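# Shelve the blue carton in the gap among brown cartons

## Task

Take the blue carton off the desk and stand it in the empty slot of the carton row on the wall shelf. It must be upright, lined up with its neighbours and oriented end-on as they are; either end may face forward. Every brown carton must stay exactly where it was, neither moved nor rotated. The blue carton must not topple or be left leaning, or the task fails. It only counts if the carton stays put without the robot holding it.

## Robot and tools

ROBOT. A wheeled base with two drive wheels (it turns on the spot but cannot slide sideways) carries a lifting column with a head and two six-joint arms, left and right, each ending in a two-finger gripper. Shoulder height S = 0.90 m + column_m. Folded, the robot is 0.73 m long, 0.62 m wide, S + 0.43 m tall, and its front sits 0.40 m ahead of the column. Grip force is reduced here: each finger pad pushes only about 13 to 25 N.

FRAMES. Base frame: origin on the floor under the column, between the drive wheels; x forward, y left, z up. left_hand and right_hand are reported in it, as the point where the fingers meet (tips extend 8 mm further). The hand's z axis runs along the fingers (quat_wxyz maps (0,0,1) onto it), its y axis across the opening. The odometry frame is where the base frame was when the scene began.

execute_actions. Argument actions: a list holding one action or nothing (empty returns state and images only). Argument cameras: names among cam_head_left, cam_head_right, cam_left_wrist, cam_right_wrist, nav_camera, all; omitted/null/["all"] gives every camera, [] none. An action may contain:
- base: exactly one key. translate_m = relative drive distance in metres, -3 to 3, positive forward. rotate_rad = relative turn in radians, -3.2 to 3.2, positive left (counter-clockwise from above). Both count from the base's last reported position.
- joints: absolute targets, keyed by name. column_m 0 to 0.8 m (tolerance 0.005); head_tilt_rad -0.61 to 1.308 (0 about level, positive tilts down; tol 0.03); for each arm, left_/right_ joint1_rad -2.879 to 2.879 (tol 0.045), joint2_rad 0 to 3.141 (0.14), joint3_rad 0 to 3.019 (0.09), joint4_rad -1.692 to 1.57 (0.055), joint5_rad -1.57 to 1.57 (0.03, positive swings the hand to the robot's right), joint6_rad -2.094 to 2.094 (0.035, positive rolls clockwise seen from behind); gripper_m 0 to 0.093 m fingertip gap (0.003). Joint 1 turns about a forward axis tilted 0.524 rad up; positive brings a hand forward, down and to the robot's left.
- speeds: caps for this action only, translate_m 0.05 to 0.8 m/s, rotate_rad 0.1 to 1 rad/s (top values are default). Arms ignore it. A base move needing over 8.667 s at its cap is refused.
Unknown keys or out-of-range numbers reject the whole call and nothing moves. Motions in one action start together. A joint or base left out may keep pushing to its earlier target without being reported.

wait: seconds 0 to 10; the robot continues as it was. zoom_image: camera plus region [x0, y0, x1, y1] in pixels of that camera's latest full image, origin top-left, at most 504 x 504. finished_scene: scene number; ends the scene irrevocably and reports success.

RESULTS. pictures lists the cameras in image order. base_status/joint_status: done, off_target (stopped short, may still push), contact_stop (column or base only; old target dropped), time_out, not_followed (safety check withheld arm targets; message "joint command not followed" with a cause line), limit_stop_at_motor_heat. on_its_own covers uncommanded behaviour; "held at" is a target, not a position. base_odometry counts wheel turns, so slips look like travel; heading -3.142 to 3.142, left positive. If turned_by_wheels and turned_by_imu disagree by over ~4% and at least 0.05 rad, the base hit or slipped. base_tilt in degrees (forward, right positive; ~1 degree fixed bias). motor_effort lists left_wheel and right_wheel in percent (positive drives forward, bracket = peak; noisy). wheel_motors_off = 1 while wheel motors are shut off. Motor temperatures: one block per arm in joint order.

ARM GEOMETRY. With joint1 at -1.57 (left) or 1.57 (right) and joints 5, 6 at 0, the arm lies in a forward vertical plane 0.23 m beside the column. Let a = j2 - 0.35, b = 1.05 + j2 - j3, c = b - j4 (c = 1.57: fingers down). Hand is 0.12 + 0.39 sin a + 0.38 cos b + 0.25 cos c m ahead, at height S + 0.39 cos a - 0.38 sin b - 0.25 sin c. Example: j2, j3, j4 = 0.93, 0.78, 0.14 gives 0.60 m ahead, 0.25 m below S. Real hands sag up to 5 cm (about 12 cm under load) low and inward; trust the reported hand position (1 to 3 cm error). Reach about 1 m from the shoulder. Below 0.4 m height the base housing blocks hands closer than 0.45 m. Loads with fingers down: 2 kg at 0.6 m ahead, 1 kg at 0.8 m; fingers flatter than ~1.2 rad below horizontal sag under weight.

FRICTION. Target changes under ~0.03 rad (0.08 for joints 2, 3) may not move a joint yet say done. For gentle contact step about 0.05 rad per call from your last target.

GRIPPER. Fingers 7 cm long; outer span is the opening plus 1 cm at tips, plus 5 cm at their base; body 10 x 7 cm; the wrist camera sticks out 11 cm on one side. To grip, command a gap smaller than the object; off_target is then normal. A reported gap 0.002 m or more above target means something is held.

CAMERAS. Head cameras look ahead, down by about head_tilt_rad, at 0.91 to 1.03 m + column_m height. Wrist cameras look along the fingers, tilted 0.62 rad toward the hand's +x; image right is hand -y, up mostly -x; fingertips end at image centre. nav_camera is on the base front, 0.23 m up.

CAUTIONS. The column halts (contact_stop) going down when a hand or its load touches down, and then refuses down commands until raised 0.2 m. A blocked arm keeps pushing and can overheat; resend its reported joint positions to relax it (a held load dips slightly). For not_followed, back each offending joint off at least 0.05 rad. Base contact_stop: back off 0.05 m before trying again. Pushing the base hard for ~3 s cuts the wheel motors for 2 s. A motor at 100 °C drops its arm (warning from 85 °C). Never let the arms collide or press on each other. Avoid dropping, slamming or knocking cartons, and release only when the blue carton stands on its own.

Each tool is called after "Call:" as name(argument=value, ...), one argument or row to a line, values as JSON.

## Session

Call:
execute_actions(
  actions=[],
)

Scene clock: 0.00 s.
Motor temperatures (°C, as the motors report them): left_arm=[27 26 29 26 28 26] | right_arm=[29 28 27 26 26 28]
base_odometry: x=+0.000 y=+0.000 heading=+0.000 (m, m, rad; odometry frame)
turned_by_wheels: +0.000 (rad since the last result)
turned_by_imu: +0.000 (rad since the last result)
base_tilt: forward=+0.1 right=-0.4 (deg)
base_status: not commanded
joint_positions: column_m=+0.555 head_tilt_rad=+0.857 left_joint1_rad=-1.601 left_joint2_rad=+0.885 left_joint3_rad=+0.411 left_joint4_rad=-0.971 left_joint5_rad=+0.047 left_joint6_rad=+0.043 left_gripper_m=+0.095 right_joint1_rad=+1.569 right_joint2_rad=+0.896 right_joint3_rad=+0.417 right_joint4_rad=-1.002 right_joint5_rad=+0.054 right_joint6_rad=-0.084 right_gripper_m=+0.095
joint_status: not commanded
wheel_motors_off: 0
motor_effort: left_wheel=+5 right_wheel=+2 (%)
left_hand: x=+0.1443 y=+0.2103 z=+1.2584 quat_wxyz=(+0.444, -0.021, -0.895, +0.039) (m; base frame)
right_hand: x=+0.1414 y=-0.2350 z=+1.2628 quat_wxyz=(+0.461, +0.049, -0.886, +0.005) (m; base frame)
pictures: cam_head_left, cam_head_right, cam_left_wrist, cam_right_wrist, nav_camera
Images, in order (width x height): cam_head_left 504x504, cam_head_right 504x504, cam_left_wrist 504x504, cam_right_wrist 504x504, nav_camera 504x504.

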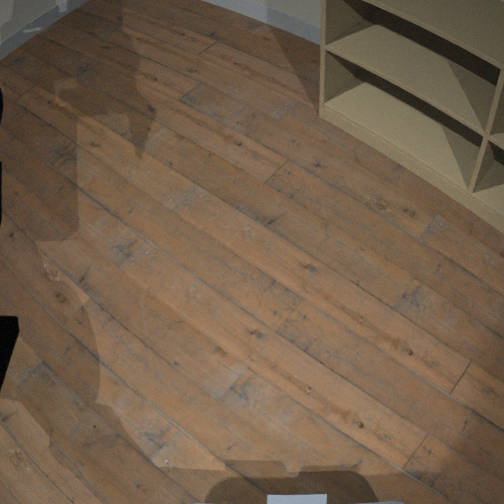

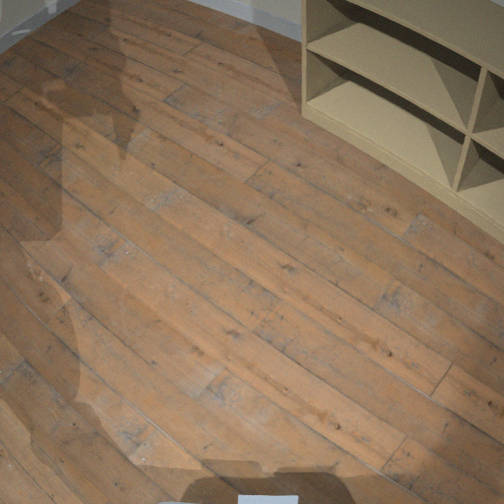

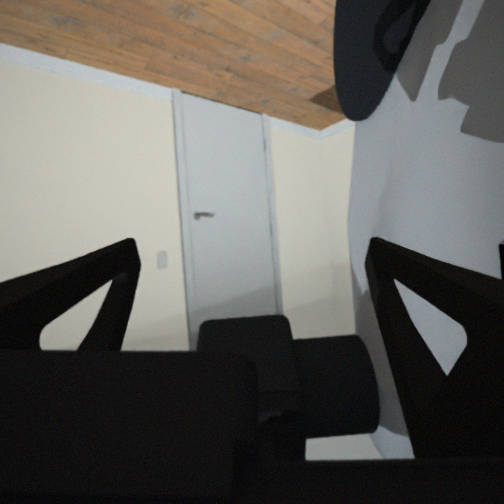

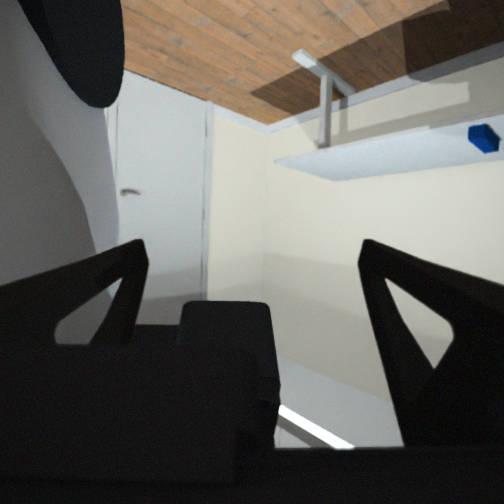

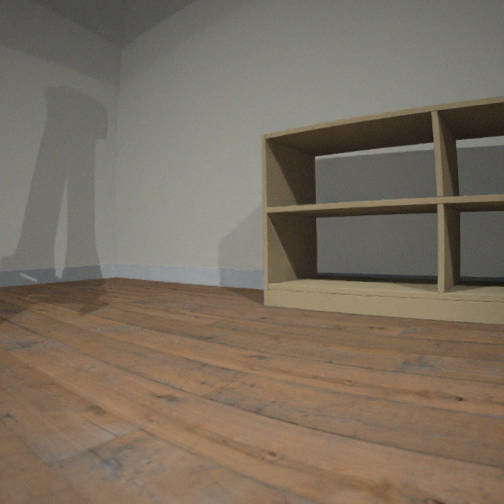

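Call:
execute_actions(
  actions=[
    {"base":{"rotate_rad":-1.6},"joints":{"head_tilt_rad":0.45}},
  ],
  cameras=["cam_head_left"],
)

Call:
execute_actions(
  actions=[
    {"base":{"rotate_rad":-1.3}},
  ],
  cameras=["cam_head_left"],
)

Call:
execute_actions(
  actions=[
    {"base":{"rotate_rad":-1.5}},
  ],
  cameras=["cam_head_left"],
)

Scene clock: 6.57 s.
Motor temperatures (°C, as the motors report them): left_arm=[27 26 29 26 28 26] | right_arm=[29 28 27 26 26 28]
base_odometry: x=+0.000 y=+0.000 heading=-1.599 (m, m, rad; odometry frame)
turned_by_wheels: -1.599 (rad since the last result)
turned_by_imu: -1.580 (rad since the last result)
base_tilt: forward=+0.1 right=-0.3 (deg)
base_status: done
joint_positions: column_m=+0.555 head_tilt_rad=+0.468 left_joint1_rad=-1.601 left_joint2_rad=+0.885 left_joint3_rad=+0.411 left_joint4_rad=-0.971 left_joint5_rad=+0.047 left_joint6_rad=+0.043 left_gripper_m=+0.095 right_joint1_rad=+1.569 right_joint2_rad=+0.896 right_joint3_rad=+0.417 right_joint4_rad=-1.002 right_joint5_rad=+0.054 right_joint6_rad=-0.084 right_gripper_m=+0.095
joint_status: all done
wheel_motors_off: 0
motor_effort: left_wheel=+1(46) right_wheel=+1(44) (%)
left_hand: x=+0.1443 y=+0.2103 z=+1.2584 quat_wxyz=(+0.444, -0.021, -0.895, +0.039) (m; base frame)
right_hand: x=+0.1414 y=-0.2350 z=+1.2628 quat_wxyz=(+0.461, +0.049, -0.886, +0.005) (m; base frame)
pictures: cam_head_left
Images, in order (width x height): cam_head_left 504x504.

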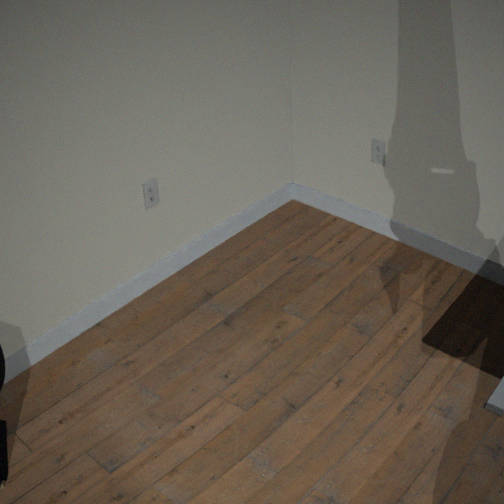

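Scene clock: 9.17 s.
Motor temperatures (°C, as the motors report them): left_arm=[27 26 29 26 28 26] | right_arm=[29 28 27 26 26 28]
base_odometry: x=+0.000 y=+0.000 heading=-2.899 (m, m, rad; odometry frame)
turned_by_wheels: -1.299 (rad since the last result)
turned_by_imu: -1.289 (rad since the last result)
base_tilt: forward=+0.1 right=-0.3 (deg)
base_status: done
joint_positions: column_m=+0.555 head_tilt_rad=+0.468 left_joint1_rad=-1.601 left_joint2_rad=+0.885 left_joint3_rad=+0.411 left_joint4_rad=-0.971 left_joint5_rad=+0.047 left_joint6_rad=+0.043 left_gripper_m=+0.095 right_joint1_rad=+1.569 right_joint2_rad=+0.896 right_joint3_rad=+0.417 right_joint4_rad=-1.002 right_joint5_rad=+0.054 right_joint6_rad=-0.084 right_gripper_m=+0.095
joint_status: not commanded
wheel_motors_off: 0
motor_effort: left_wheel=+1(27) right_wheel=-1(27) (%)
left_hand: x=+0.1443 y=+0.2103 z=+1.2584 quat_wxyz=(+0.444, -0.021, -0.895, +0.039) (m; base frame)
right_hand: x=+0.1414 y=-0.2350 z=+1.2628 quat_wxyz=(+0.461, +0.049, -0.886, +0.005) (m; base frame)
pictures: cam_head_left
Images, in order (width x height): cam_head_left 504x504.

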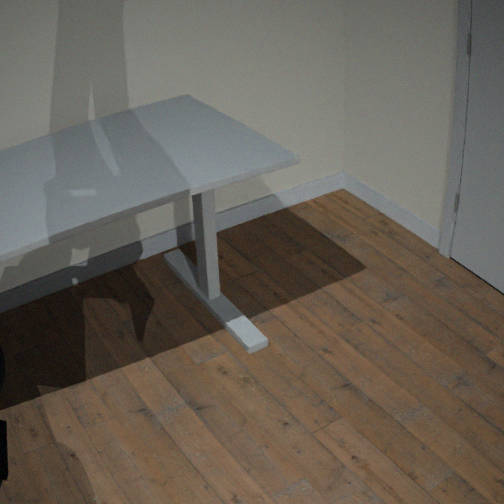

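Scene clock: 11.97 s.
Motor temperatures (°C, as the motors report them): left_arm=[27 26 29 26 28 26] | right_arm=[29 28 27 26 26 28]
base_odometry: x=+0.000 y=+0.000 heading=+1.885 (m, m, rad; odometry frame)
turned_by_wheels: -1.499 (rad since the last result)
turned_by_imu: -1.488 (rad since the last result)
base_tilt: forward=+0.0 right=-0.4 (deg)
base_status: done
joint_positions: column_m=+0.555 head_tilt_rad=+0.468 left_joint1_rad=-1.601 left_joint2_rad=+0.885 left_joint3_rad=+0.411 left_joint4_rad=-0.971 left_joint5_rad=+0.047 left_joint6_rad=+0.043 left_gripper_m=+0.095 right_joint1_rad=+1.569 right_joint2_rad=+0.896 right_joint3_rad=+0.417 right_joint4_rad=-1.002 right_joint5_rad=+0.054 right_joint6_rad=-0.084 right_gripper_m=+0.095
joint_status: not commanded
wheel_motors_off: 0
motor_effort: left_wheel=+1(28) right_wheel=-2(25) (%)
left_hand: x=+0.1443 y=+0.2103 z=+1.2584 quat_wxyz=(+0.444, -0.021, -0.895, +0.039) (m; base frame)
right_hand: x=+0.1414 y=-0.2350 z=+1.2628 quat_wxyz=(+0.461, +0.049, -0.886, +0.005) (m; base frame)
pictures: cam_head_left
Images, in order (width x height): cam_head_left 504x504.

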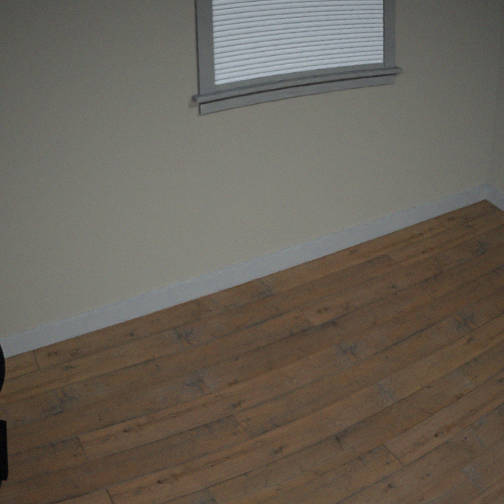

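Call:
execute_actions(
  actions=[
    {"base":{"rotate_rad":0.8},"joints":{"head_tilt_rad":0.3}},
  ],
  cameras=["cam_head_left","nav_camera","cam_left_wrist","cam_right_wrist"],
)

Scene clock: 14.40 s.
Motor temperatures (°C, as the motors report them): left_arm=[27 26 29 26 28 26] | right_arm=[29 28 27 26 26 28]
base_odometry: x=+0.000 y=+0.000 heading=+2.683 (m, m, rad; odometry frame)
turned_by_wheels: +0.798 (rad since the last result)
turned_by_imu: +0.792 (rad since the last result)
base_tilt: forward=+0.2 right=-0.3 (deg)
base_status: done
joint_positions: column_m=+0.555 head_tilt_rad=+0.319 left_joint1_rad=-1.601 left_joint2_rad=+0.885 left_joint3_rad=+0.411 left_joint4_rad=-0.971 left_joint5_rad=+0.047 left_joint6_rad=+0.043 left_gripper_m=+0.095 right_joint1_rad=+1.569 right_joint2_rad=+0.896 right_joint3_rad=+0.417 right_joint4_rad=-1.002 right_joint5_rad=+0.054 right_joint6_rad=-0.084 right_gripper_m=+0.095
joint_status: all done
wheel_motors_off: 0
motor_effort: left_wheel=-2(31) right_wheel=+1(28) (%)
left_hand: x=+0.1443 y=+0.2103 z=+1.2584 quat_wxyz=(+0.444, -0.021, -0.895, +0.039) (m; base frame)
right_hand: x=+0.1414 y=-0.2350 z=+1.2628 quat_wxyz=(+0.461, +0.049, -0.886, +0.005) (m; base frame)
pictures: cam_head_left, cam_left_wrist, cam_right_wrist, nav_camera
Images, in order (width x height): cam_head_left 504x504, cam_left_wrist 504x504, cam_right_wrist 504x504, nav_camera 504x504.

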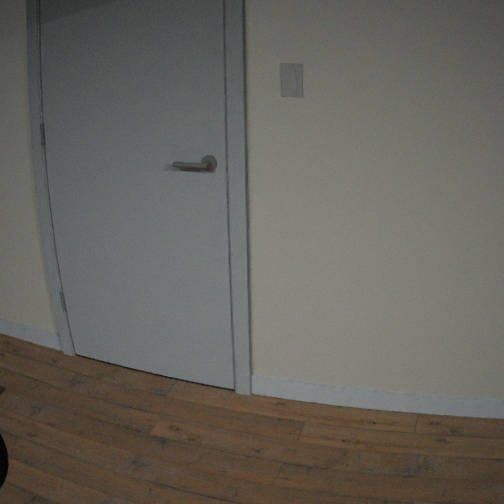

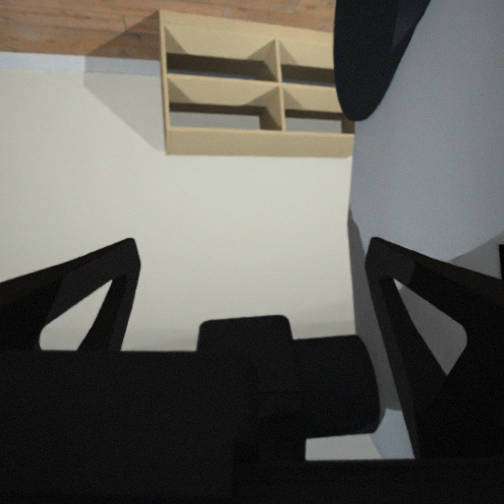

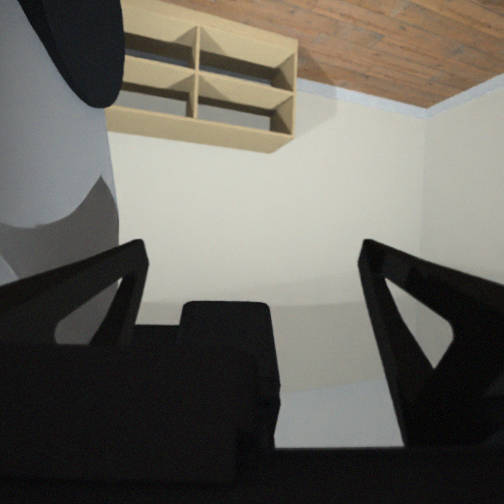

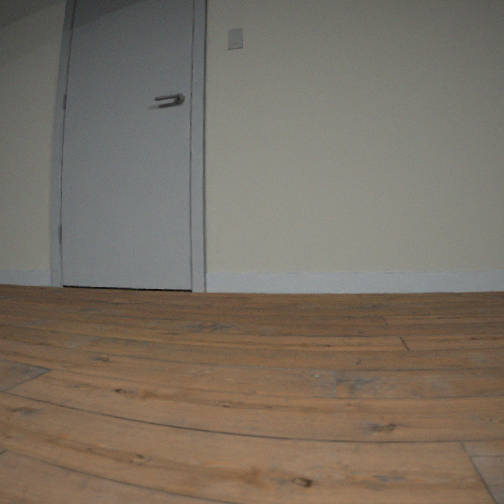

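Call:
execute_actions(
  actions=[
    {"base":{"rotate_rad":1.25}},
  ],
  cameras=["cam_head_left","cam_left_wrist","cam_right_wrist"],
)

Scene clock: 17.03 s.
Motor temperatures (°C, as the motors report them): left_arm=[27 26 29 26 28 26] | right_arm=[29 28 27 26 26 28]
base_odometry: x=+0.000 y=+0.000 heading=-2.351 (m, m, rad; odometry frame)
turned_by_wheels: +1.249 (rad since the last result)
turned_by_imu: +1.235 (rad since the last result)
base_tilt: forward=+0.1 right=-0.4 (deg)
base_status: done
joint_positions: column_m=+0.555 head_tilt_rad=+0.319 left_joint1_rad=-1.601 left_joint2_rad=+0.885 left_joint3_rad=+0.411 left_joint4_rad=-0.971 left_joint5_rad=+0.047 left_joint6_rad=+0.043 left_gripper_m=+0.095 right_joint1_rad=+1.569 right_joint2_rad=+0.896 right_joint3_rad=+0.417 right_joint4_rad=-1.002 right_joint5_rad=+0.054 right_joint6_rad=-0.084 right_gripper_m=+0.095
joint_status: not commanded
wheel_motors_off: 0
motor_effort: left_wheel=-2(48) right_wheel=+2(44) (%)
left_hand: x=+0.1443 y=+0.2103 z=+1.2584 quat_wxyz=(+0.444, -0.021, -0.895, +0.039) (m; base frame)
right_hand: x=+0.1414 y=-0.2350 z=+1.2628 quat_wxyz=(+0.461, +0.049, -0.886, +0.005) (m; base frame)
pictures: cam_head_left, cam_left_wrist, cam_right_wrist
Images, in order (width x height): cam_head_left 504x504, cam_left_wrist 504x504, cam_right_wrist 504x504.

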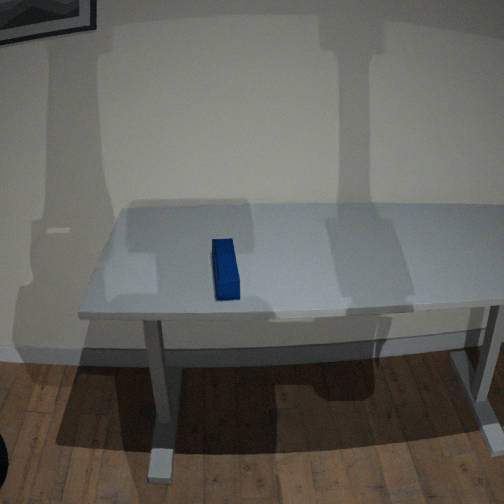

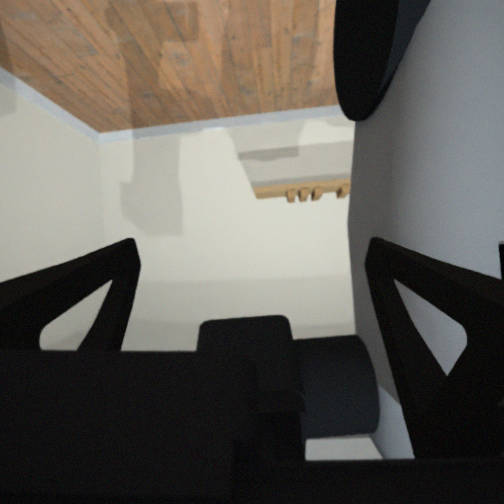

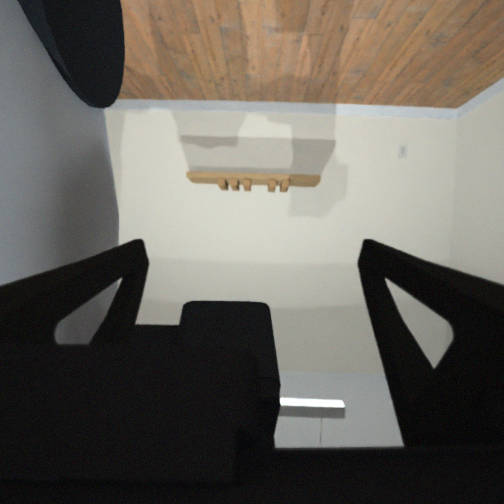

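Call:
zoom_image(
  camera="cam_head_left",
  region=[150,200,310,330],
)

Call:
execute_actions(
  actions=[
    {"base":{"rotate_rad":3.14},"joints":{"head_tilt_rad":0.1}},
  ],
  cameras=["cam_head_left","cam_head_right","nav_camera"],
)

Region (150, 200, 310, 330) of cam_head_left's 504x504 image, scaled by 3.150, with more detail than that image has; it fills the top 410 rows of this view, and the rest is white.

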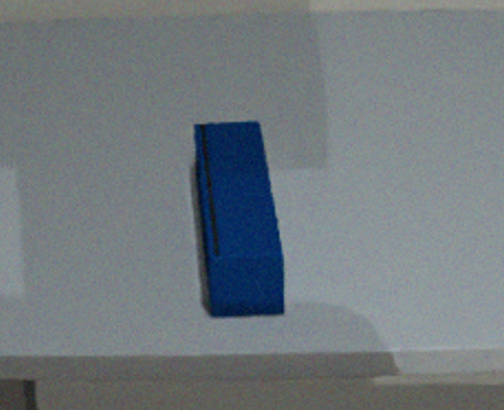

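Scene clock: 21.60 s.
Motor temperatures (°C, as the motors report them): left_arm=[27 26 29 26 28 26] | right_arm=[29 28 27 26 26 28]
base_odometry: x=+0.000 y=+0.000 heading=+0.788 (m, m, rad; odometry frame)
turned_by_wheels: +3.139 (rad since the last result)
turned_by_imu: +3.120 (rad since the last result)
base_tilt: forward=+0.1 right=-0.3 (deg)
base_status: done
joint_positions: column_m=+0.555 head_tilt_rad=+0.120 left_joint1_rad=-1.601 left_joint2_rad=+0.885 left_joint3_rad=+0.411 left_joint4_rad=-0.971 left_joint5_rad=+0.047 left_joint6_rad=+0.043 left_gripper_m=+0.095 right_joint1_rad=+1.569 right_joint2_rad=+0.896 right_joint3_rad=+0.417 right_joint4_rad=-1.002 right_joint5_rad=+0.054 right_joint6_rad=-0.084 right_gripper_m=+0.095
joint_status: all done
wheel_motors_off: 0
motor_effort: left_wheel=-2(28) right_wheel=+2(27) (%)
left_hand: x=+0.1443 y=+0.2103 z=+1.2584 quat_wxyz=(+0.444, -0.021, -0.895, +0.039) (m; base frame)
right_hand: x=+0.1414 y=-0.2350 z=+1.2628 quat_wxyz=(+0.461, +0.049, -0.886, +0.005) (m; base frame)
pictures: cam_head_left, cam_head_right, nav_camera
Images, in order (width x height): cam_head_left 504x504, cam_head_right 504x504, nav_camera 504x504.

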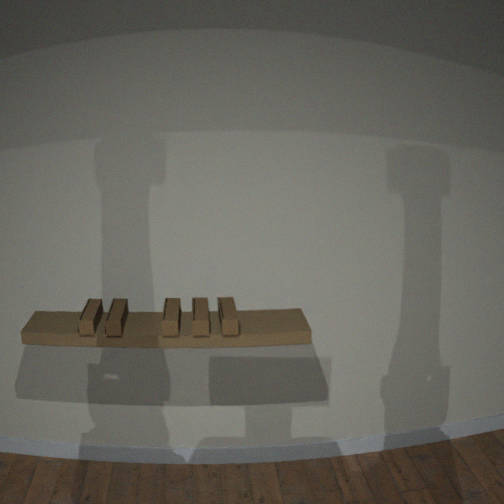

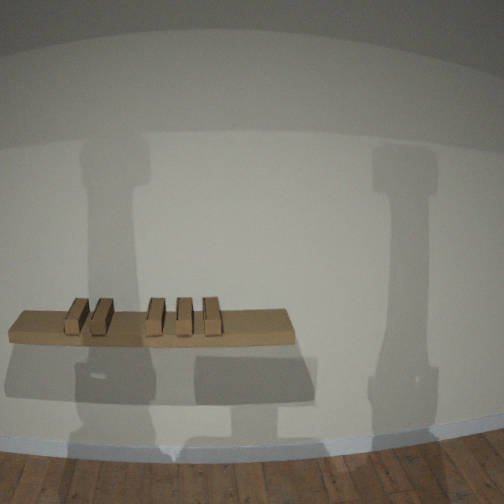

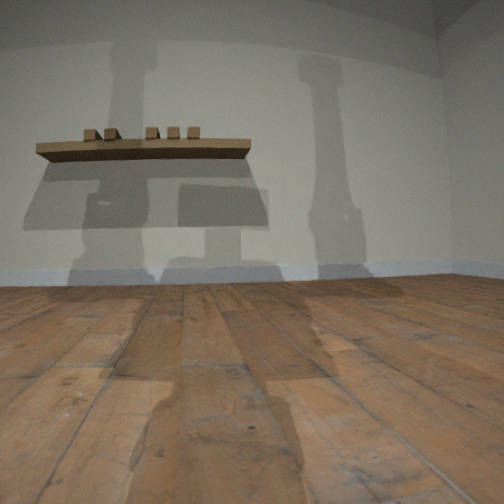

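Call:
zoom_image(
  camera="cam_head_left",
  region=[60,270,260,370],
)

Region (60, 270, 260, 370) of cam_head_left's 504x504 image, scaled by 2.520, with more detail than that image has.

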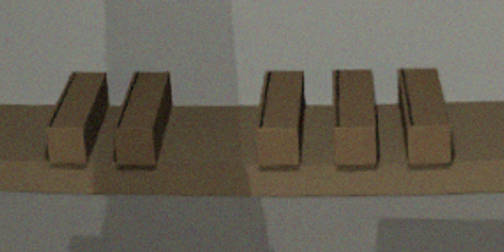

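Call:
execute_actions(
  actions=[
    {"base":{"rotate_rad":3.0},"joints":{"head_tilt_rad":0.6,"right_joint1_rad":1.57,"right_joint2_rad":1.05,"right_joint3_rad":1.6,"right_joint4_rad":-1.07,"right_joint5_rad":0,"right_joint6_rad":0}},
  ],
  cameras=["cam_head_left","cam_head_right","nav_camera","cam_right_wrist"],
)

Scene clock: 26.50 s.
Motor temperatures (°C, as the motors report them): left_arm=[27 26 29 26 28 26] | right_arm=[29 29 28 26 26 28]
base_odometry: x=+0.000 y=+0.000 heading=-2.495 (m, m, rad; odometry frame)
turned_by_wheels: +2.999 (rad since the last result)
turned_by_imu: +2.981 (rad since the last result)
base_tilt: forward=+0.1 right=-0.4 (deg)
base_status: done
joint_positions: column_m=+0.555 head_tilt_rad=+0.603 left_joint1_rad=-1.601 left_joint2_rad=+0.885 left_joint3_rad=+0.411 left_joint4_rad=-0.971 left_joint5_rad=+0.047 left_joint6_rad=+0.043 left_gripper_m=+0.095 right_joint1_rad=+1.566 right_joint2_rad=+1.048 right_joint3_rad=+1.573 right_joint4_rad=-1.056 right_joint5_rad=+0.001 right_joint6_rad=-0.010 right_gripper_m=+0.095
joint_status: all done
wheel_motors_off: 0
motor_effort: left_wheel=-1(29) right_wheel=+1(28) (%)
left_hand: x=+0.1443 y=+0.2103 z=+1.2584 quat_wxyz=(+0.444, -0.021, -0.895, +0.039) (m; base frame)
right_hand: x=+0.7015 y=-0.2277 z=+1.3153 quat_wxyz=(+0.004, +0.004, -1.000, +0.003) (m; base frame)
pictures: cam_head_left, cam_head_right, cam_right_wrist, nav_camera
Images, in order (width x height): cam_head_left 504x504, cam_head_right 504x504, cam_right_wrist 504x504, nav_camera 504x504.

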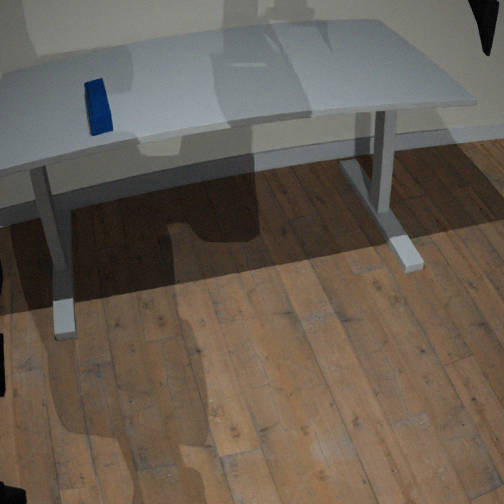

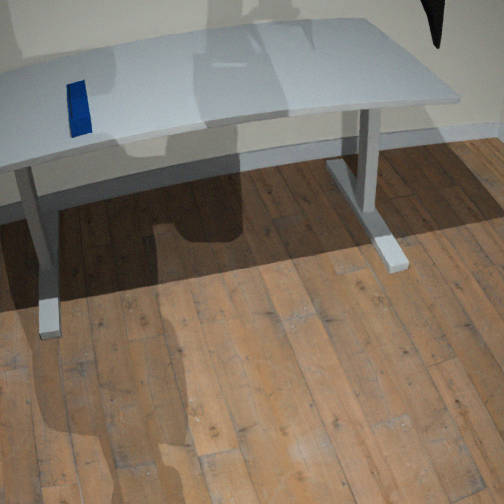

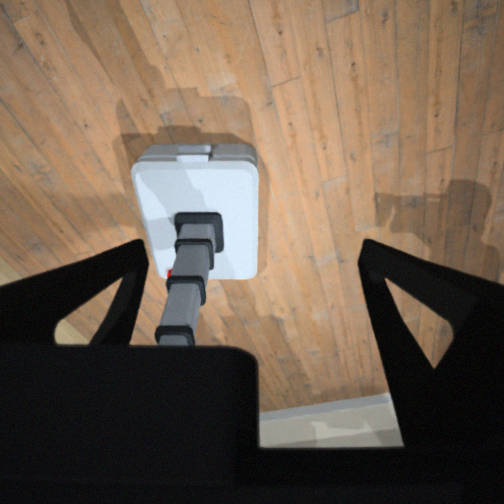

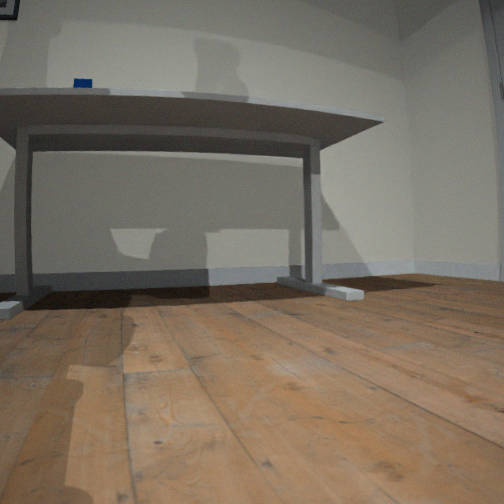

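Call:
execute_actions(
  actions=[
    {"base":{"rotate_rad":0.17},"joints":{"head_tilt_rad":0.75}},
  ],
  cameras=[],
)

Call:
execute_actions(
  actions=[
    {"base":{"translate_m":0.55}},
  ],
  cameras=["cam_head_left","cam_head_right","cam_right_wrist"],
)

Scene clock: 28.33 s.
Motor temperatures (°C, as the motors report them): left_arm=[27 26 29 26 28 26] | right_arm=[29 29 28 26 26 28]
base_odometry: x=+0.000 y=+0.000 heading=-2.326 (m, m, rad; odometry frame)
turned_by_wheels: +0.169 (rad since the last result)
turned_by_imu: +0.169 (rad since the last result)
base_tilt: forward=+0.2 right=-0.3 (deg)
base_status: done
joint_positions: column_m=+0.555 head_tilt_rad=+0.752 left_joint1_rad=-1.601 left_joint2_rad=+0.885 left_joint3_rad=+0.411 left_joint4_rad=-0.971 left_joint5_rad=+0.047 left_joint6_rad=+0.043 left_gripper_m=+0.095 right_joint1_rad=+1.566 right_joint2_rad=+1.048 right_joint3_rad=+1.573 right_joint4_rad=-1.056 right_joint5_rad=+0.001 right_joint6_rad=-0.010 right_gripper_m=+0.095
joint_status: all done
wheel_motors_off: 0
motor_effort: left_wheel=-1(30) right_wheel=+2(28) (%)
left_hand: x=+0.1443 y=+0.2103 z=+1.2584 quat_wxyz=(+0.444, -0.021, -0.895, +0.039) (m; base frame)
right_hand: x=+0.7015 y=-0.2275 z=+1.3153 quat_wxyz=(+0.004, +0.004, -1.000, +0.002) (m; base frame)
pictures: none
No camera images: the call's "cameras" was empty. Leave "cameras" out to get every camera's image.

Scene clock: 31.03 s.
Motor temperatures (°C, as the motors report them): left_arm=[27 26 29 26 28 26] | right_arm=[29 29 29 26 26 28]
base_odometry: x=-0.377 y=-0.401 heading=-2.325 (m, m, rad; odometry frame)
turned_by_wheels: +0.001 (rad since the last result)
turned_by_imu: +0.003 (rad since the last result)
base_tilt: forward=+0.1 right=-0.3 (deg)
base_status: done
joint_positions: column_m=+0.555 head_tilt_rad=+0.753 left_joint1_rad=-1.601 left_joint2_rad=+0.885 left_joint3_rad=+0.412 left_joint4_rad=-0.971 left_joint5_rad=+0.047 left_joint6_rad=+0.043 left_gripper_m=+0.095 right_joint1_rad=+1.566 right_joint2_rad=+1.048 right_joint3_rad=+1.573 right_joint4_rad=-1.057 right_joint5_rad=+0.001 right_joint6_rad=-0.010 right_gripper_m=+0.095
joint_status: not commanded
wheel_motors_off: 0
motor_effort: left_wheel=+1(58) right_wheel=-4(52) (%)
left_hand: x=+0.1447 y=+0.2103 z=+1.2583 quat_wxyz=(+0.444, -0.022, -0.895, +0.039) (m; base frame)
right_hand: x=+0.7012 y=-0.2275 z=+1.3150 quat_wxyz=(+0.004, +0.004, -1.000, +0.002) (m; base frame)
pictures: cam_head_left, cam_head_right, cam_right_wrist
Images, in order (width x height): cam_head_left 504x504, cam_head_right 504x504, cam_right_wrist 504x504.

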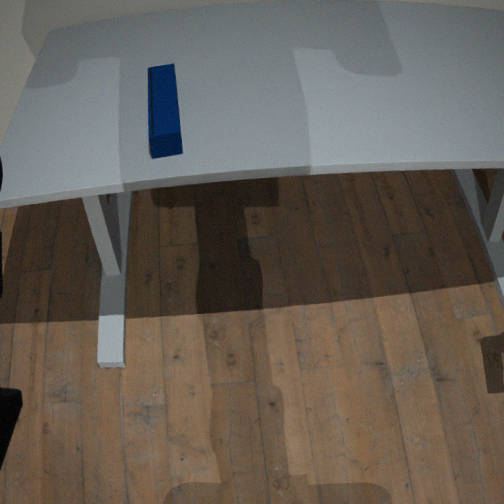

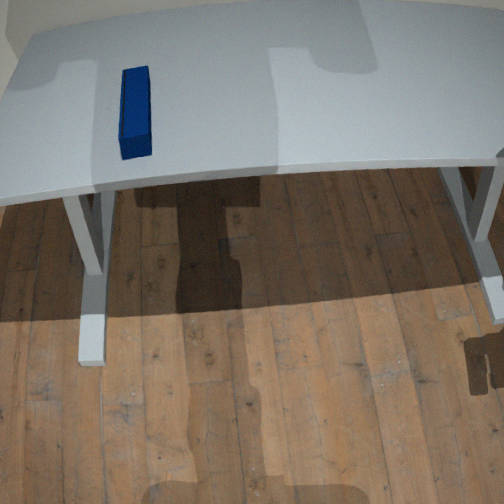

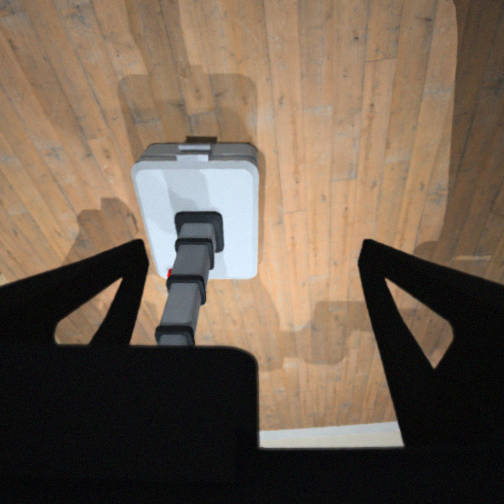

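Call:
execute_actions(
  actions=[
    {"base":{"translate_m":0.3},"joints":{"head_tilt_rad":0.9,"column_m":0.35,"left_joint1_rad":-1.57,"left_joint2_rad":1.05,"left_joint3_rad":1.6,"left_joint4_rad":-1.07,"left_joint5_rad":0,"left_joint6_rad":0,"right_joint2_rad":0.9,"right_joint3_rad":0.42,"right_joint4_rad":-1.0}},
  ],
  cameras=["cam_head_left","cam_head_right","cam_left_wrist"],
)

Scene clock: 34.53 s.
Motor temperatures (°C, as the motors report them): left_arm=[27 27 30 26 28 26] | right_arm=[29 29 28 26 26 28]
base_odometry: x=-0.582 y=-0.619 heading=-2.325 (m, m, rad; odometry frame)
turned_by_wheels: +0.000 (rad since the last result)
turned_by_imu: +0.002 (rad since the last result)
base_tilt: forward=+0.1 right=-0.3 (deg)
base_status: done
joint_positions: column_m=+0.350 head_tilt_rad=+0.901 left_joint1_rad=-1.579 left_joint2_rad=+1.052 left_joint3_rad=+1.568 left_joint4_rad=-1.066 left_joint5_rad=+0.002 left_joint6_rad=+0.009 left_gripper_m=+0.095 right_joint1_rad=+1.566 right_joint2_rad=+0.910 right_joint3_rad=+0.423 right_joint4_rad=-1.008 right_joint5_rad=+0.001 right_joint6_rad=-0.010 right_gripper_m=+0.095
joint_status: all done
wheel_motors_off: 0
motor_effort: left_wheel=+0(32) right_wheel=-1(26) (%)
left_hand: x=+0.6962 y=+0.2207 z=+1.1055 quat_wxyz=(+0.013, -0.006, -1.000, +0.005) (m; base frame)
right_hand: x=+0.1407 y=-0.2265 z=+1.0571 quat_wxyz=(+0.467, +0.003, -0.884, -0.001) (m; base frame)
pictures: cam_head_left, cam_head_right, cam_left_wrist
Images, in order (width x height): cam_head_left 504x504, cam_head_right 504x504, cam_left_wrist 504x504.

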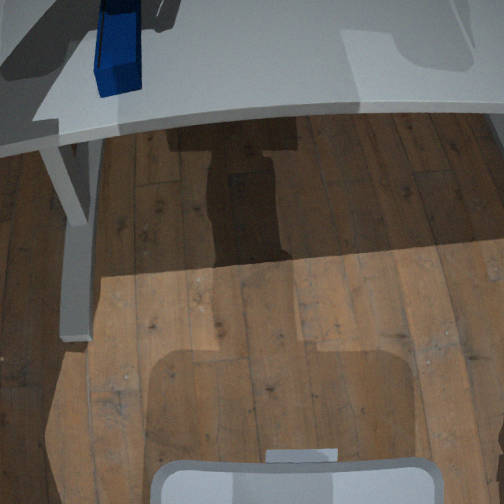

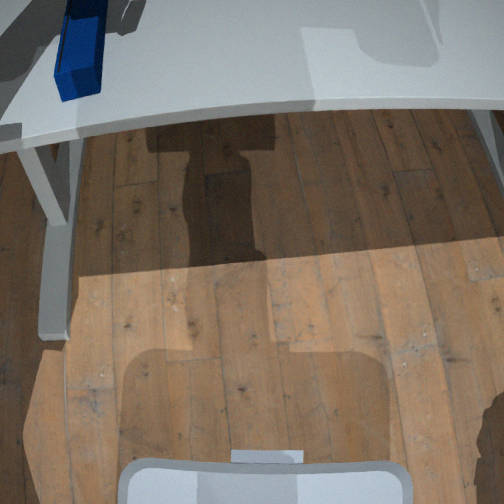

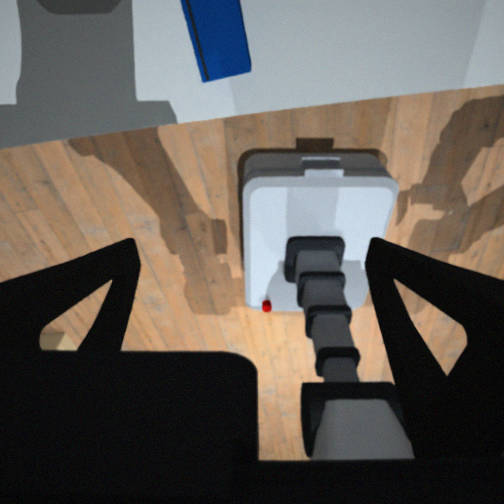

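Call:
execute_actions(
  actions=[
    {"base":{"translate_m":0.2},"joints":{"column_m":0.22}},
  ],
  cameras=["cam_head_left","cam_left_wrist"],
)

Scene clock: 37.17 s.
Motor temperatures (°C, as the motors report them): left_arm=[27 27 30 26 28 26] | right_arm=[29 29 28 26 26 28]
base_odometry: x=-0.719 y=-0.765 heading=-2.324 (m, m, rad; odometry frame)
turned_by_wheels: +0.000 (rad since the last result)
turned_by_imu: +0.002 (rad since the last result)
base_tilt: forward=+0.2 right=-0.4 (deg)
base_status: done
joint_positions: column_m=+0.220 head_tilt_rad=+0.901 left_joint1_rad=-1.579 left_joint2_rad=+1.052 left_joint3_rad=+1.569 left_joint4_rad=-1.066 left_joint5_rad=+0.002 left_joint6_rad=+0.009 left_gripper_m=+0.095 right_joint1_rad=+1.566 right_joint2_rad=+0.906 right_joint3_rad=+0.424 right_joint4_rad=-1.008 right_joint5_rad=+0.001 right_joint6_rad=-0.010 right_gripper_m=+0.095
joint_status: all done
wheel_motors_off: 0
motor_effort: left_wheel=+0(31) right_wheel=-3(29) (%)
left_hand: x=+0.6964 y=+0.2207 z=+0.9760 quat_wxyz=(+0.013, -0.006, -1.000, +0.005) (m; base frame)
right_hand: x=+0.1420 y=-0.2265 z=+0.9270 quat_wxyz=(+0.464, +0.003, -0.886, -0.001) (m; base frame)
pictures: cam_head_left, cam_left_wrist
Images, in order (width x height): cam_head_left 504x504, cam_left_wrist 504x504.

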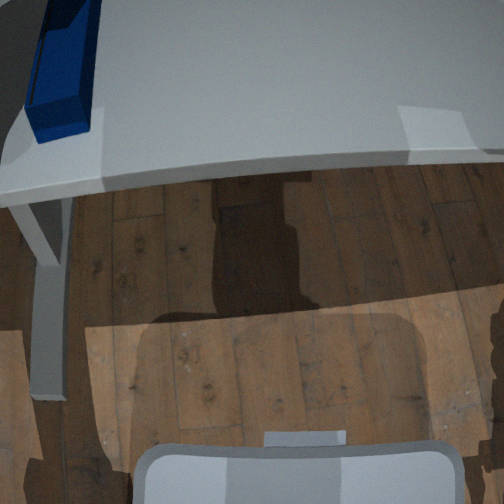

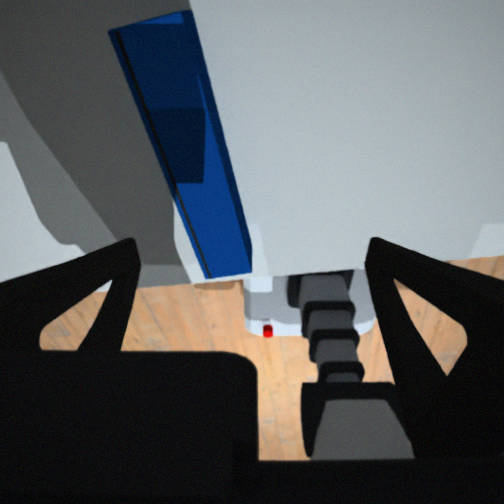

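Call:
execute_actions(
  actions=[
    {"base":{"rotate_rad":0.11}},
  ],
  cameras=[],
)

Call:
execute_actions(
  actions=[
    {"base":{"translate_m":0.04},"joints":{"column_m":0.15}},
  ],
  cameras=["cam_head_left","cam_left_wrist"],
)

Scene clock: 38.60 s.
Motor temperatures (°C, as the motors report them): left_arm=[27 27 31 26 28 26] | right_arm=[29 29 28 26 26 28]
base_odometry: x=-0.720 y=-0.765 heading=-2.216 (m, m, rad; odometry frame)
turned_by_wheels: +0.108 (rad since the last result)
turned_by_imu: +0.105 (rad since the last result)
base_tilt: forward=+0.2 right=-0.4 (deg)
base_status: done
joint_positions: column_m=+0.220 head_tilt_rad=+0.901 left_joint1_rad=-1.577 left_joint2_rad=+1.052 left_joint3_rad=+1.569 left_joint4_rad=-1.066 left_joint5_rad=+0.002 left_joint6_rad=+0.009 left_gripper_m=+0.095 right_joint1_rad=+1.566 right_joint2_rad=+0.906 right_joint3_rad=+0.424 right_joint4_rad=-1.008 right_joint5_rad=+0.001 right_joint6_rad=-0.010 right_gripper_m=+0.095
joint_status: not commanded
wheel_motors_off: 0
motor_effort: left_wheel=+0(50) right_wheel=-1(47) (%)
left_hand: x=+0.6965 y=+0.2217 z=+0.9760 quat_wxyz=(+0.013, -0.006, -1.000, +0.003) (m; base frame)
right_hand: x=+0.1420 y=-0.2265 z=+0.9270 quat_wxyz=(+0.464, +0.003, -0.886, -0.001) (m; base frame)
pictures: none
No camera images: the call's "cameras" was empty. Leave "cameras" out to get every camera's image.

Scene clock: 40.10 s.
Motor temperatures (°C, as the motors report them): left_arm=[27 27 31 26 28 26] | right_arm=[29 29 28 26 26 28]
base_odometry: x=-0.744 y=-0.797 heading=-2.215 (m, m, rad; odometry frame)
turned_by_wheels: +0.002 (rad since the last result)
turned_by_imu: +0.003 (rad since the last result)
base_tilt: forward=+0.2 right=-0.3 (deg)
base_status: done
joint_positions: column_m=+0.150 head_tilt_rad=+0.902 left_joint1_rad=-1.577 left_joint2_rad=+1.052 left_joint3_rad=+1.569 left_joint4_rad=-1.066 left_joint5_rad=+0.002 left_joint6_rad=+0.009 left_gripper_m=+0.095 right_joint1_rad=+1.566 right_joint2_rad=+0.905 right_joint3_rad=+0.423 right_joint4_rad=-1.008 right_joint5_rad=+0.001 right_joint6_rad=-0.010 right_gripper_m=+0.095
joint_status: all done
wheel_motors_off: 0
motor_effort: left_wheel=+3(61) right_wheel=+1(33) (%)
left_hand: x=+0.6965 y=+0.2217 z=+0.9060 quat_wxyz=(+0.013, -0.006, -1.000, +0.003) (m; base frame)
right_hand: x=+0.1418 y=-0.2265 z=+0.8572 quat_wxyz=(+0.464, +0.003, -0.886, -0.001) (m; base frame)
pictures: cam_head_left, cam_left_wrist
Images, in order (width x height): cam_head_left 504x504, cam_left_wrist 504x504.

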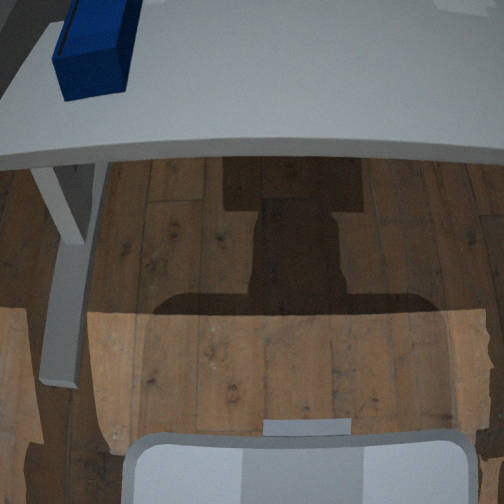

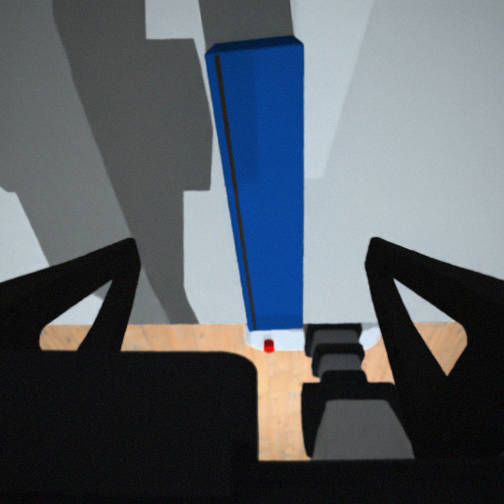

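Call:
execute_actions(
  actions=[
    {"joints":{"column_m":0.07}},
  ],
  cameras=["cam_head_left","cam_left_wrist","nav_camera"],
)

Scene clock: 41.93 s.
Motor temperatures (°C, as the motors report them): left_arm=[27 27 31 26 28 26] | right_arm=[29 29 28 26 26 28]
base_odometry: x=-0.744 y=-0.797 heading=-2.215 (m, m, rad; odometry frame)
turned_by_wheels: +0.000 (rad since the last result)
turned_by_imu: +0.001 (rad since the last result)
base_tilt: forward=+0.2 right=-0.3 (deg)
base_status: not commanded
joint_positions: column_m=+0.070 head_tilt_rad=+0.902 left_joint1_rad=-1.577 left_joint2_rad=+1.052 left_joint3_rad=+1.569 left_joint4_rad=-1.066 left_joint5_rad=+0.002 left_joint6_rad=+0.009 left_gripper_m=+0.095 right_joint1_rad=+1.566 right_joint2_rad=+0.905 right_joint3_rad=+0.423 right_joint4_rad=-1.008 right_joint5_rad=+0.001 right_joint6_rad=-0.010 right_gripper_m=+0.095
joint_status: all done
wheel_motors_off: 0
motor_effort: left_wheel=+3(3) right_wheel=-4(2) (%)
left_hand: x=+0.6965 y=+0.2217 z=+0.8260 quat_wxyz=(+0.013, -0.006, -1.000, +0.003) (m; base frame)
right_hand: x=+0.1418 y=-0.2265 z=+0.7772 quat_wxyz=(+0.464, +0.003, -0.886, -0.001) (m; base frame)
pictures: cam_head_left, cam_left_wrist, nav_camera
Images, in order (width x height): cam_head_left 504x504, cam_left_wrist 504x504, nav_camera 504x504.

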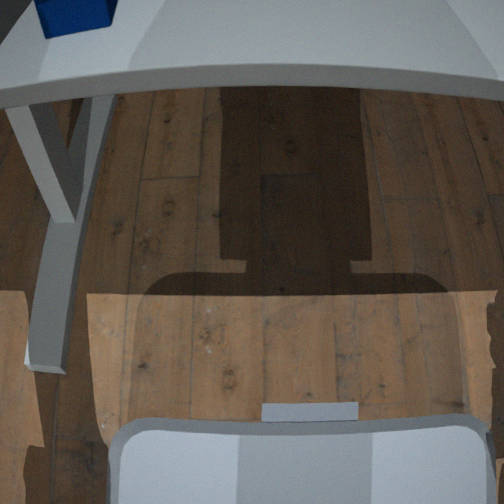

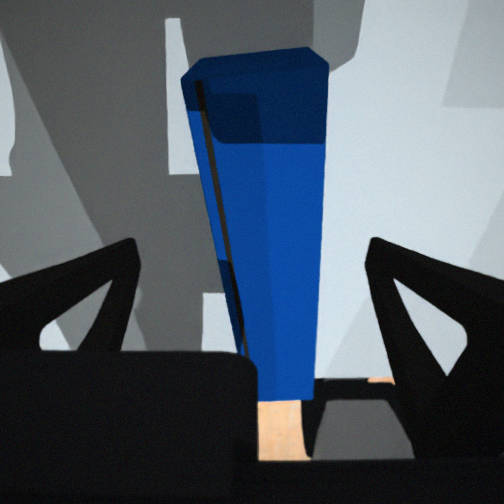

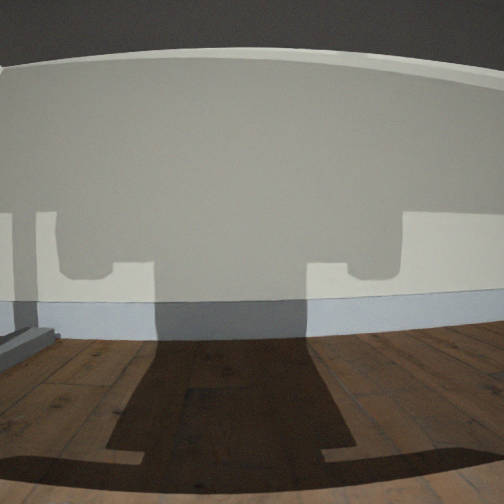

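Call:
execute_actions(
  actions=[
    {"base":{"translate_m":-0.05}},
  ],
  cameras=[],
)

Call:
execute_actions(
  actions=[
    {"base":{"rotate_rad":-0.02},"joints":{"column_m":0.04}},
  ],
  cameras=["cam_left_wrist"],
)

Scene clock: 43.50 s.
Motor temperatures (°C, as the motors report them): left_arm=[27 27 32 26 28 26] | right_arm=[29 29 28 26 26 28]
base_odometry: x=-0.714 y=-0.757 heading=-2.216 (m, m, rad; odometry frame)
turned_by_wheels: -0.001 (rad since the last result)
turned_by_imu: -0.001 (rad since the last result)
base_tilt: forward=+0.1 right=-0.5 (deg)
base_status: done
joint_positions: column_m=+0.070 head_tilt_rad=+0.902 left_joint1_rad=-1.577 left_joint2_rad=+1.052 left_joint3_rad=+1.569 left_joint4_rad=-1.067 left_joint5_rad=+0.002 left_joint6_rad=+0.009 left_gripper_m=+0.095 right_joint1_rad=+1.566 right_joint2_rad=+0.904 right_joint3_rad=+0.420 right_joint4_rad=-1.008 right_joint5_rad=+0.001 right_joint6_rad=-0.010 right_gripper_m=+0.095
joint_status: not commanded
wheel_motors_off: 0
motor_effort: left_wheel=-1(62) right_wheel=+0(31) (%)
left_hand: x=+0.6964 y=+0.2217 z=+0.8260 quat_wxyz=(+0.013, -0.006, -1.000, +0.003) (m; base frame)
right_hand: x=+0.1401 y=-0.2264 z=+0.7778 quat_wxyz=(+0.466, +0.003, -0.885, -0.001) (m; base frame)
pictures: none
No camera images: the call's "cameras" was empty. Leave "cameras" out to get every camera's image.

Scene clock: 44.47 s.
Motor temperatures (°C, as the motors report them): left_arm=[27 28 32 26 28 26] | right_arm=[29 29 28 26 26 28]
base_odometry: x=-0.713 y=-0.757 heading=-2.234 (m, m, rad; odometry frame)
turned_by_wheels: -0.018 (rad since the last result)
turned_by_imu: -0.018 (rad since the last result)
base_tilt: forward=+0.2 right=-0.4 (deg)
base_status: done
joint_positions: column_m=+0.040 head_tilt_rad=+0.902 left_joint1_rad=-1.576 left_joint2_rad=+1.052 left_joint3_rad=+1.569 left_joint4_rad=-1.067 left_joint5_rad=+0.002 left_joint6_rad=+0.009 left_gripper_m=+0.095 right_joint1_rad=+1.566 right_joint2_rad=+0.904 right_joint3_rad=+0.420 right_joint4_rad=-1.008 right_joint5_rad=+0.001 right_joint6_rad=-0.010 right_gripper_m=+0.095
joint_status: all done
wheel_motors_off: 0
motor_effort: left_wheel=+1(47) right_wheel=+0(22) (%)
left_hand: x=+0.6964 y=+0.2218 z=+0.7959 quat_wxyz=(+0.013, -0.006, -1.000, +0.003) (m; base frame)
right_hand: x=+0.1401 y=-0.2264 z=+0.7478 quat_wxyz=(+0.466, +0.003, -0.885, -0.001) (m; base frame)
pictures: cam_left_wrist
Images, in order (width x height): cam_left_wrist 504x504.

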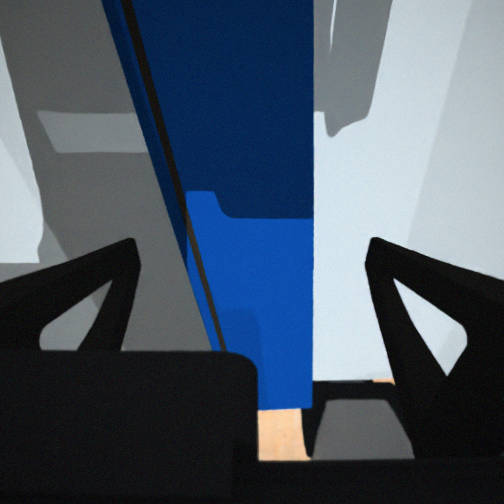

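Call:
execute_actions(
  actions=[
    {"joints":{"column_m":0.0}},
  ],
  cameras=["cam_left_wrist","cam_head_left"],
)

Scene clock: 45.63 s.
Motor temperatures (°C, as the motors report them): left_arm=[27 28 32 26 28 26] | right_arm=[29 29 28 26 26 28]
base_odometry: x=-0.713 y=-0.757 heading=-2.234 (m, m, rad; odometry frame)
turned_by_wheels: +0.000 (rad since the last result)
turned_by_imu: +0.001 (rad since the last result)
base_tilt: forward=+0.1 right=-0.3 (deg)
base_status: not commanded
joint_positions: column_m=+0.002 head_tilt_rad=+0.902 left_joint1_rad=-1.576 left_joint2_rad=+1.052 left_joint3_rad=+1.569 left_joint4_rad=-1.067 left_joint5_rad=+0.002 left_joint6_rad=+0.009 left_gripper_m=+0.095 right_joint1_rad=+1.566 right_joint2_rad=+0.904 right_joint3_rad=+0.420 right_joint4_rad=-1.008 right_joint5_rad=+0.001 right_joint6_rad=-0.010 right_gripper_m=+0.095
joint_status: all done
joint sent to its limit — the command would take column_m past its lower limit, so that joint was sent only as far as its limit.
wheel_motors_off: 0
motor_effort: left_wheel=+2(2) right_wheel=+2(0) (%)
left_hand: x=+0.6964 y=+0.2218 z=+0.7574 quat_wxyz=(+0.013, -0.006, -1.000, +0.003) (m; base frame)
right_hand: x=+0.1401 y=-0.2264 z=+0.7093 quat_wxyz=(+0.466, +0.003, -0.885, -0.001) (m; base frame)
pictures: cam_head_left, cam_left_wrist
Images, in order (width x height): cam_head_left 504x504, cam_left_wrist 504x504.

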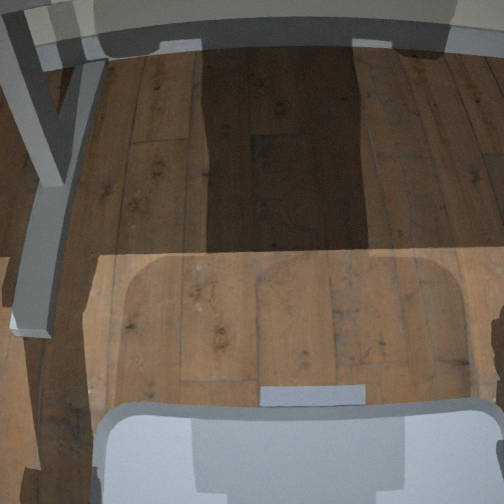

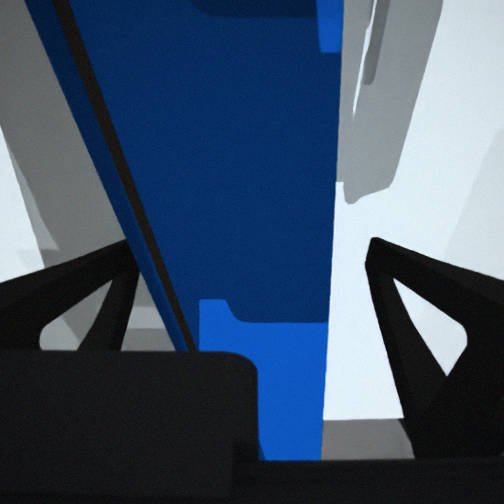

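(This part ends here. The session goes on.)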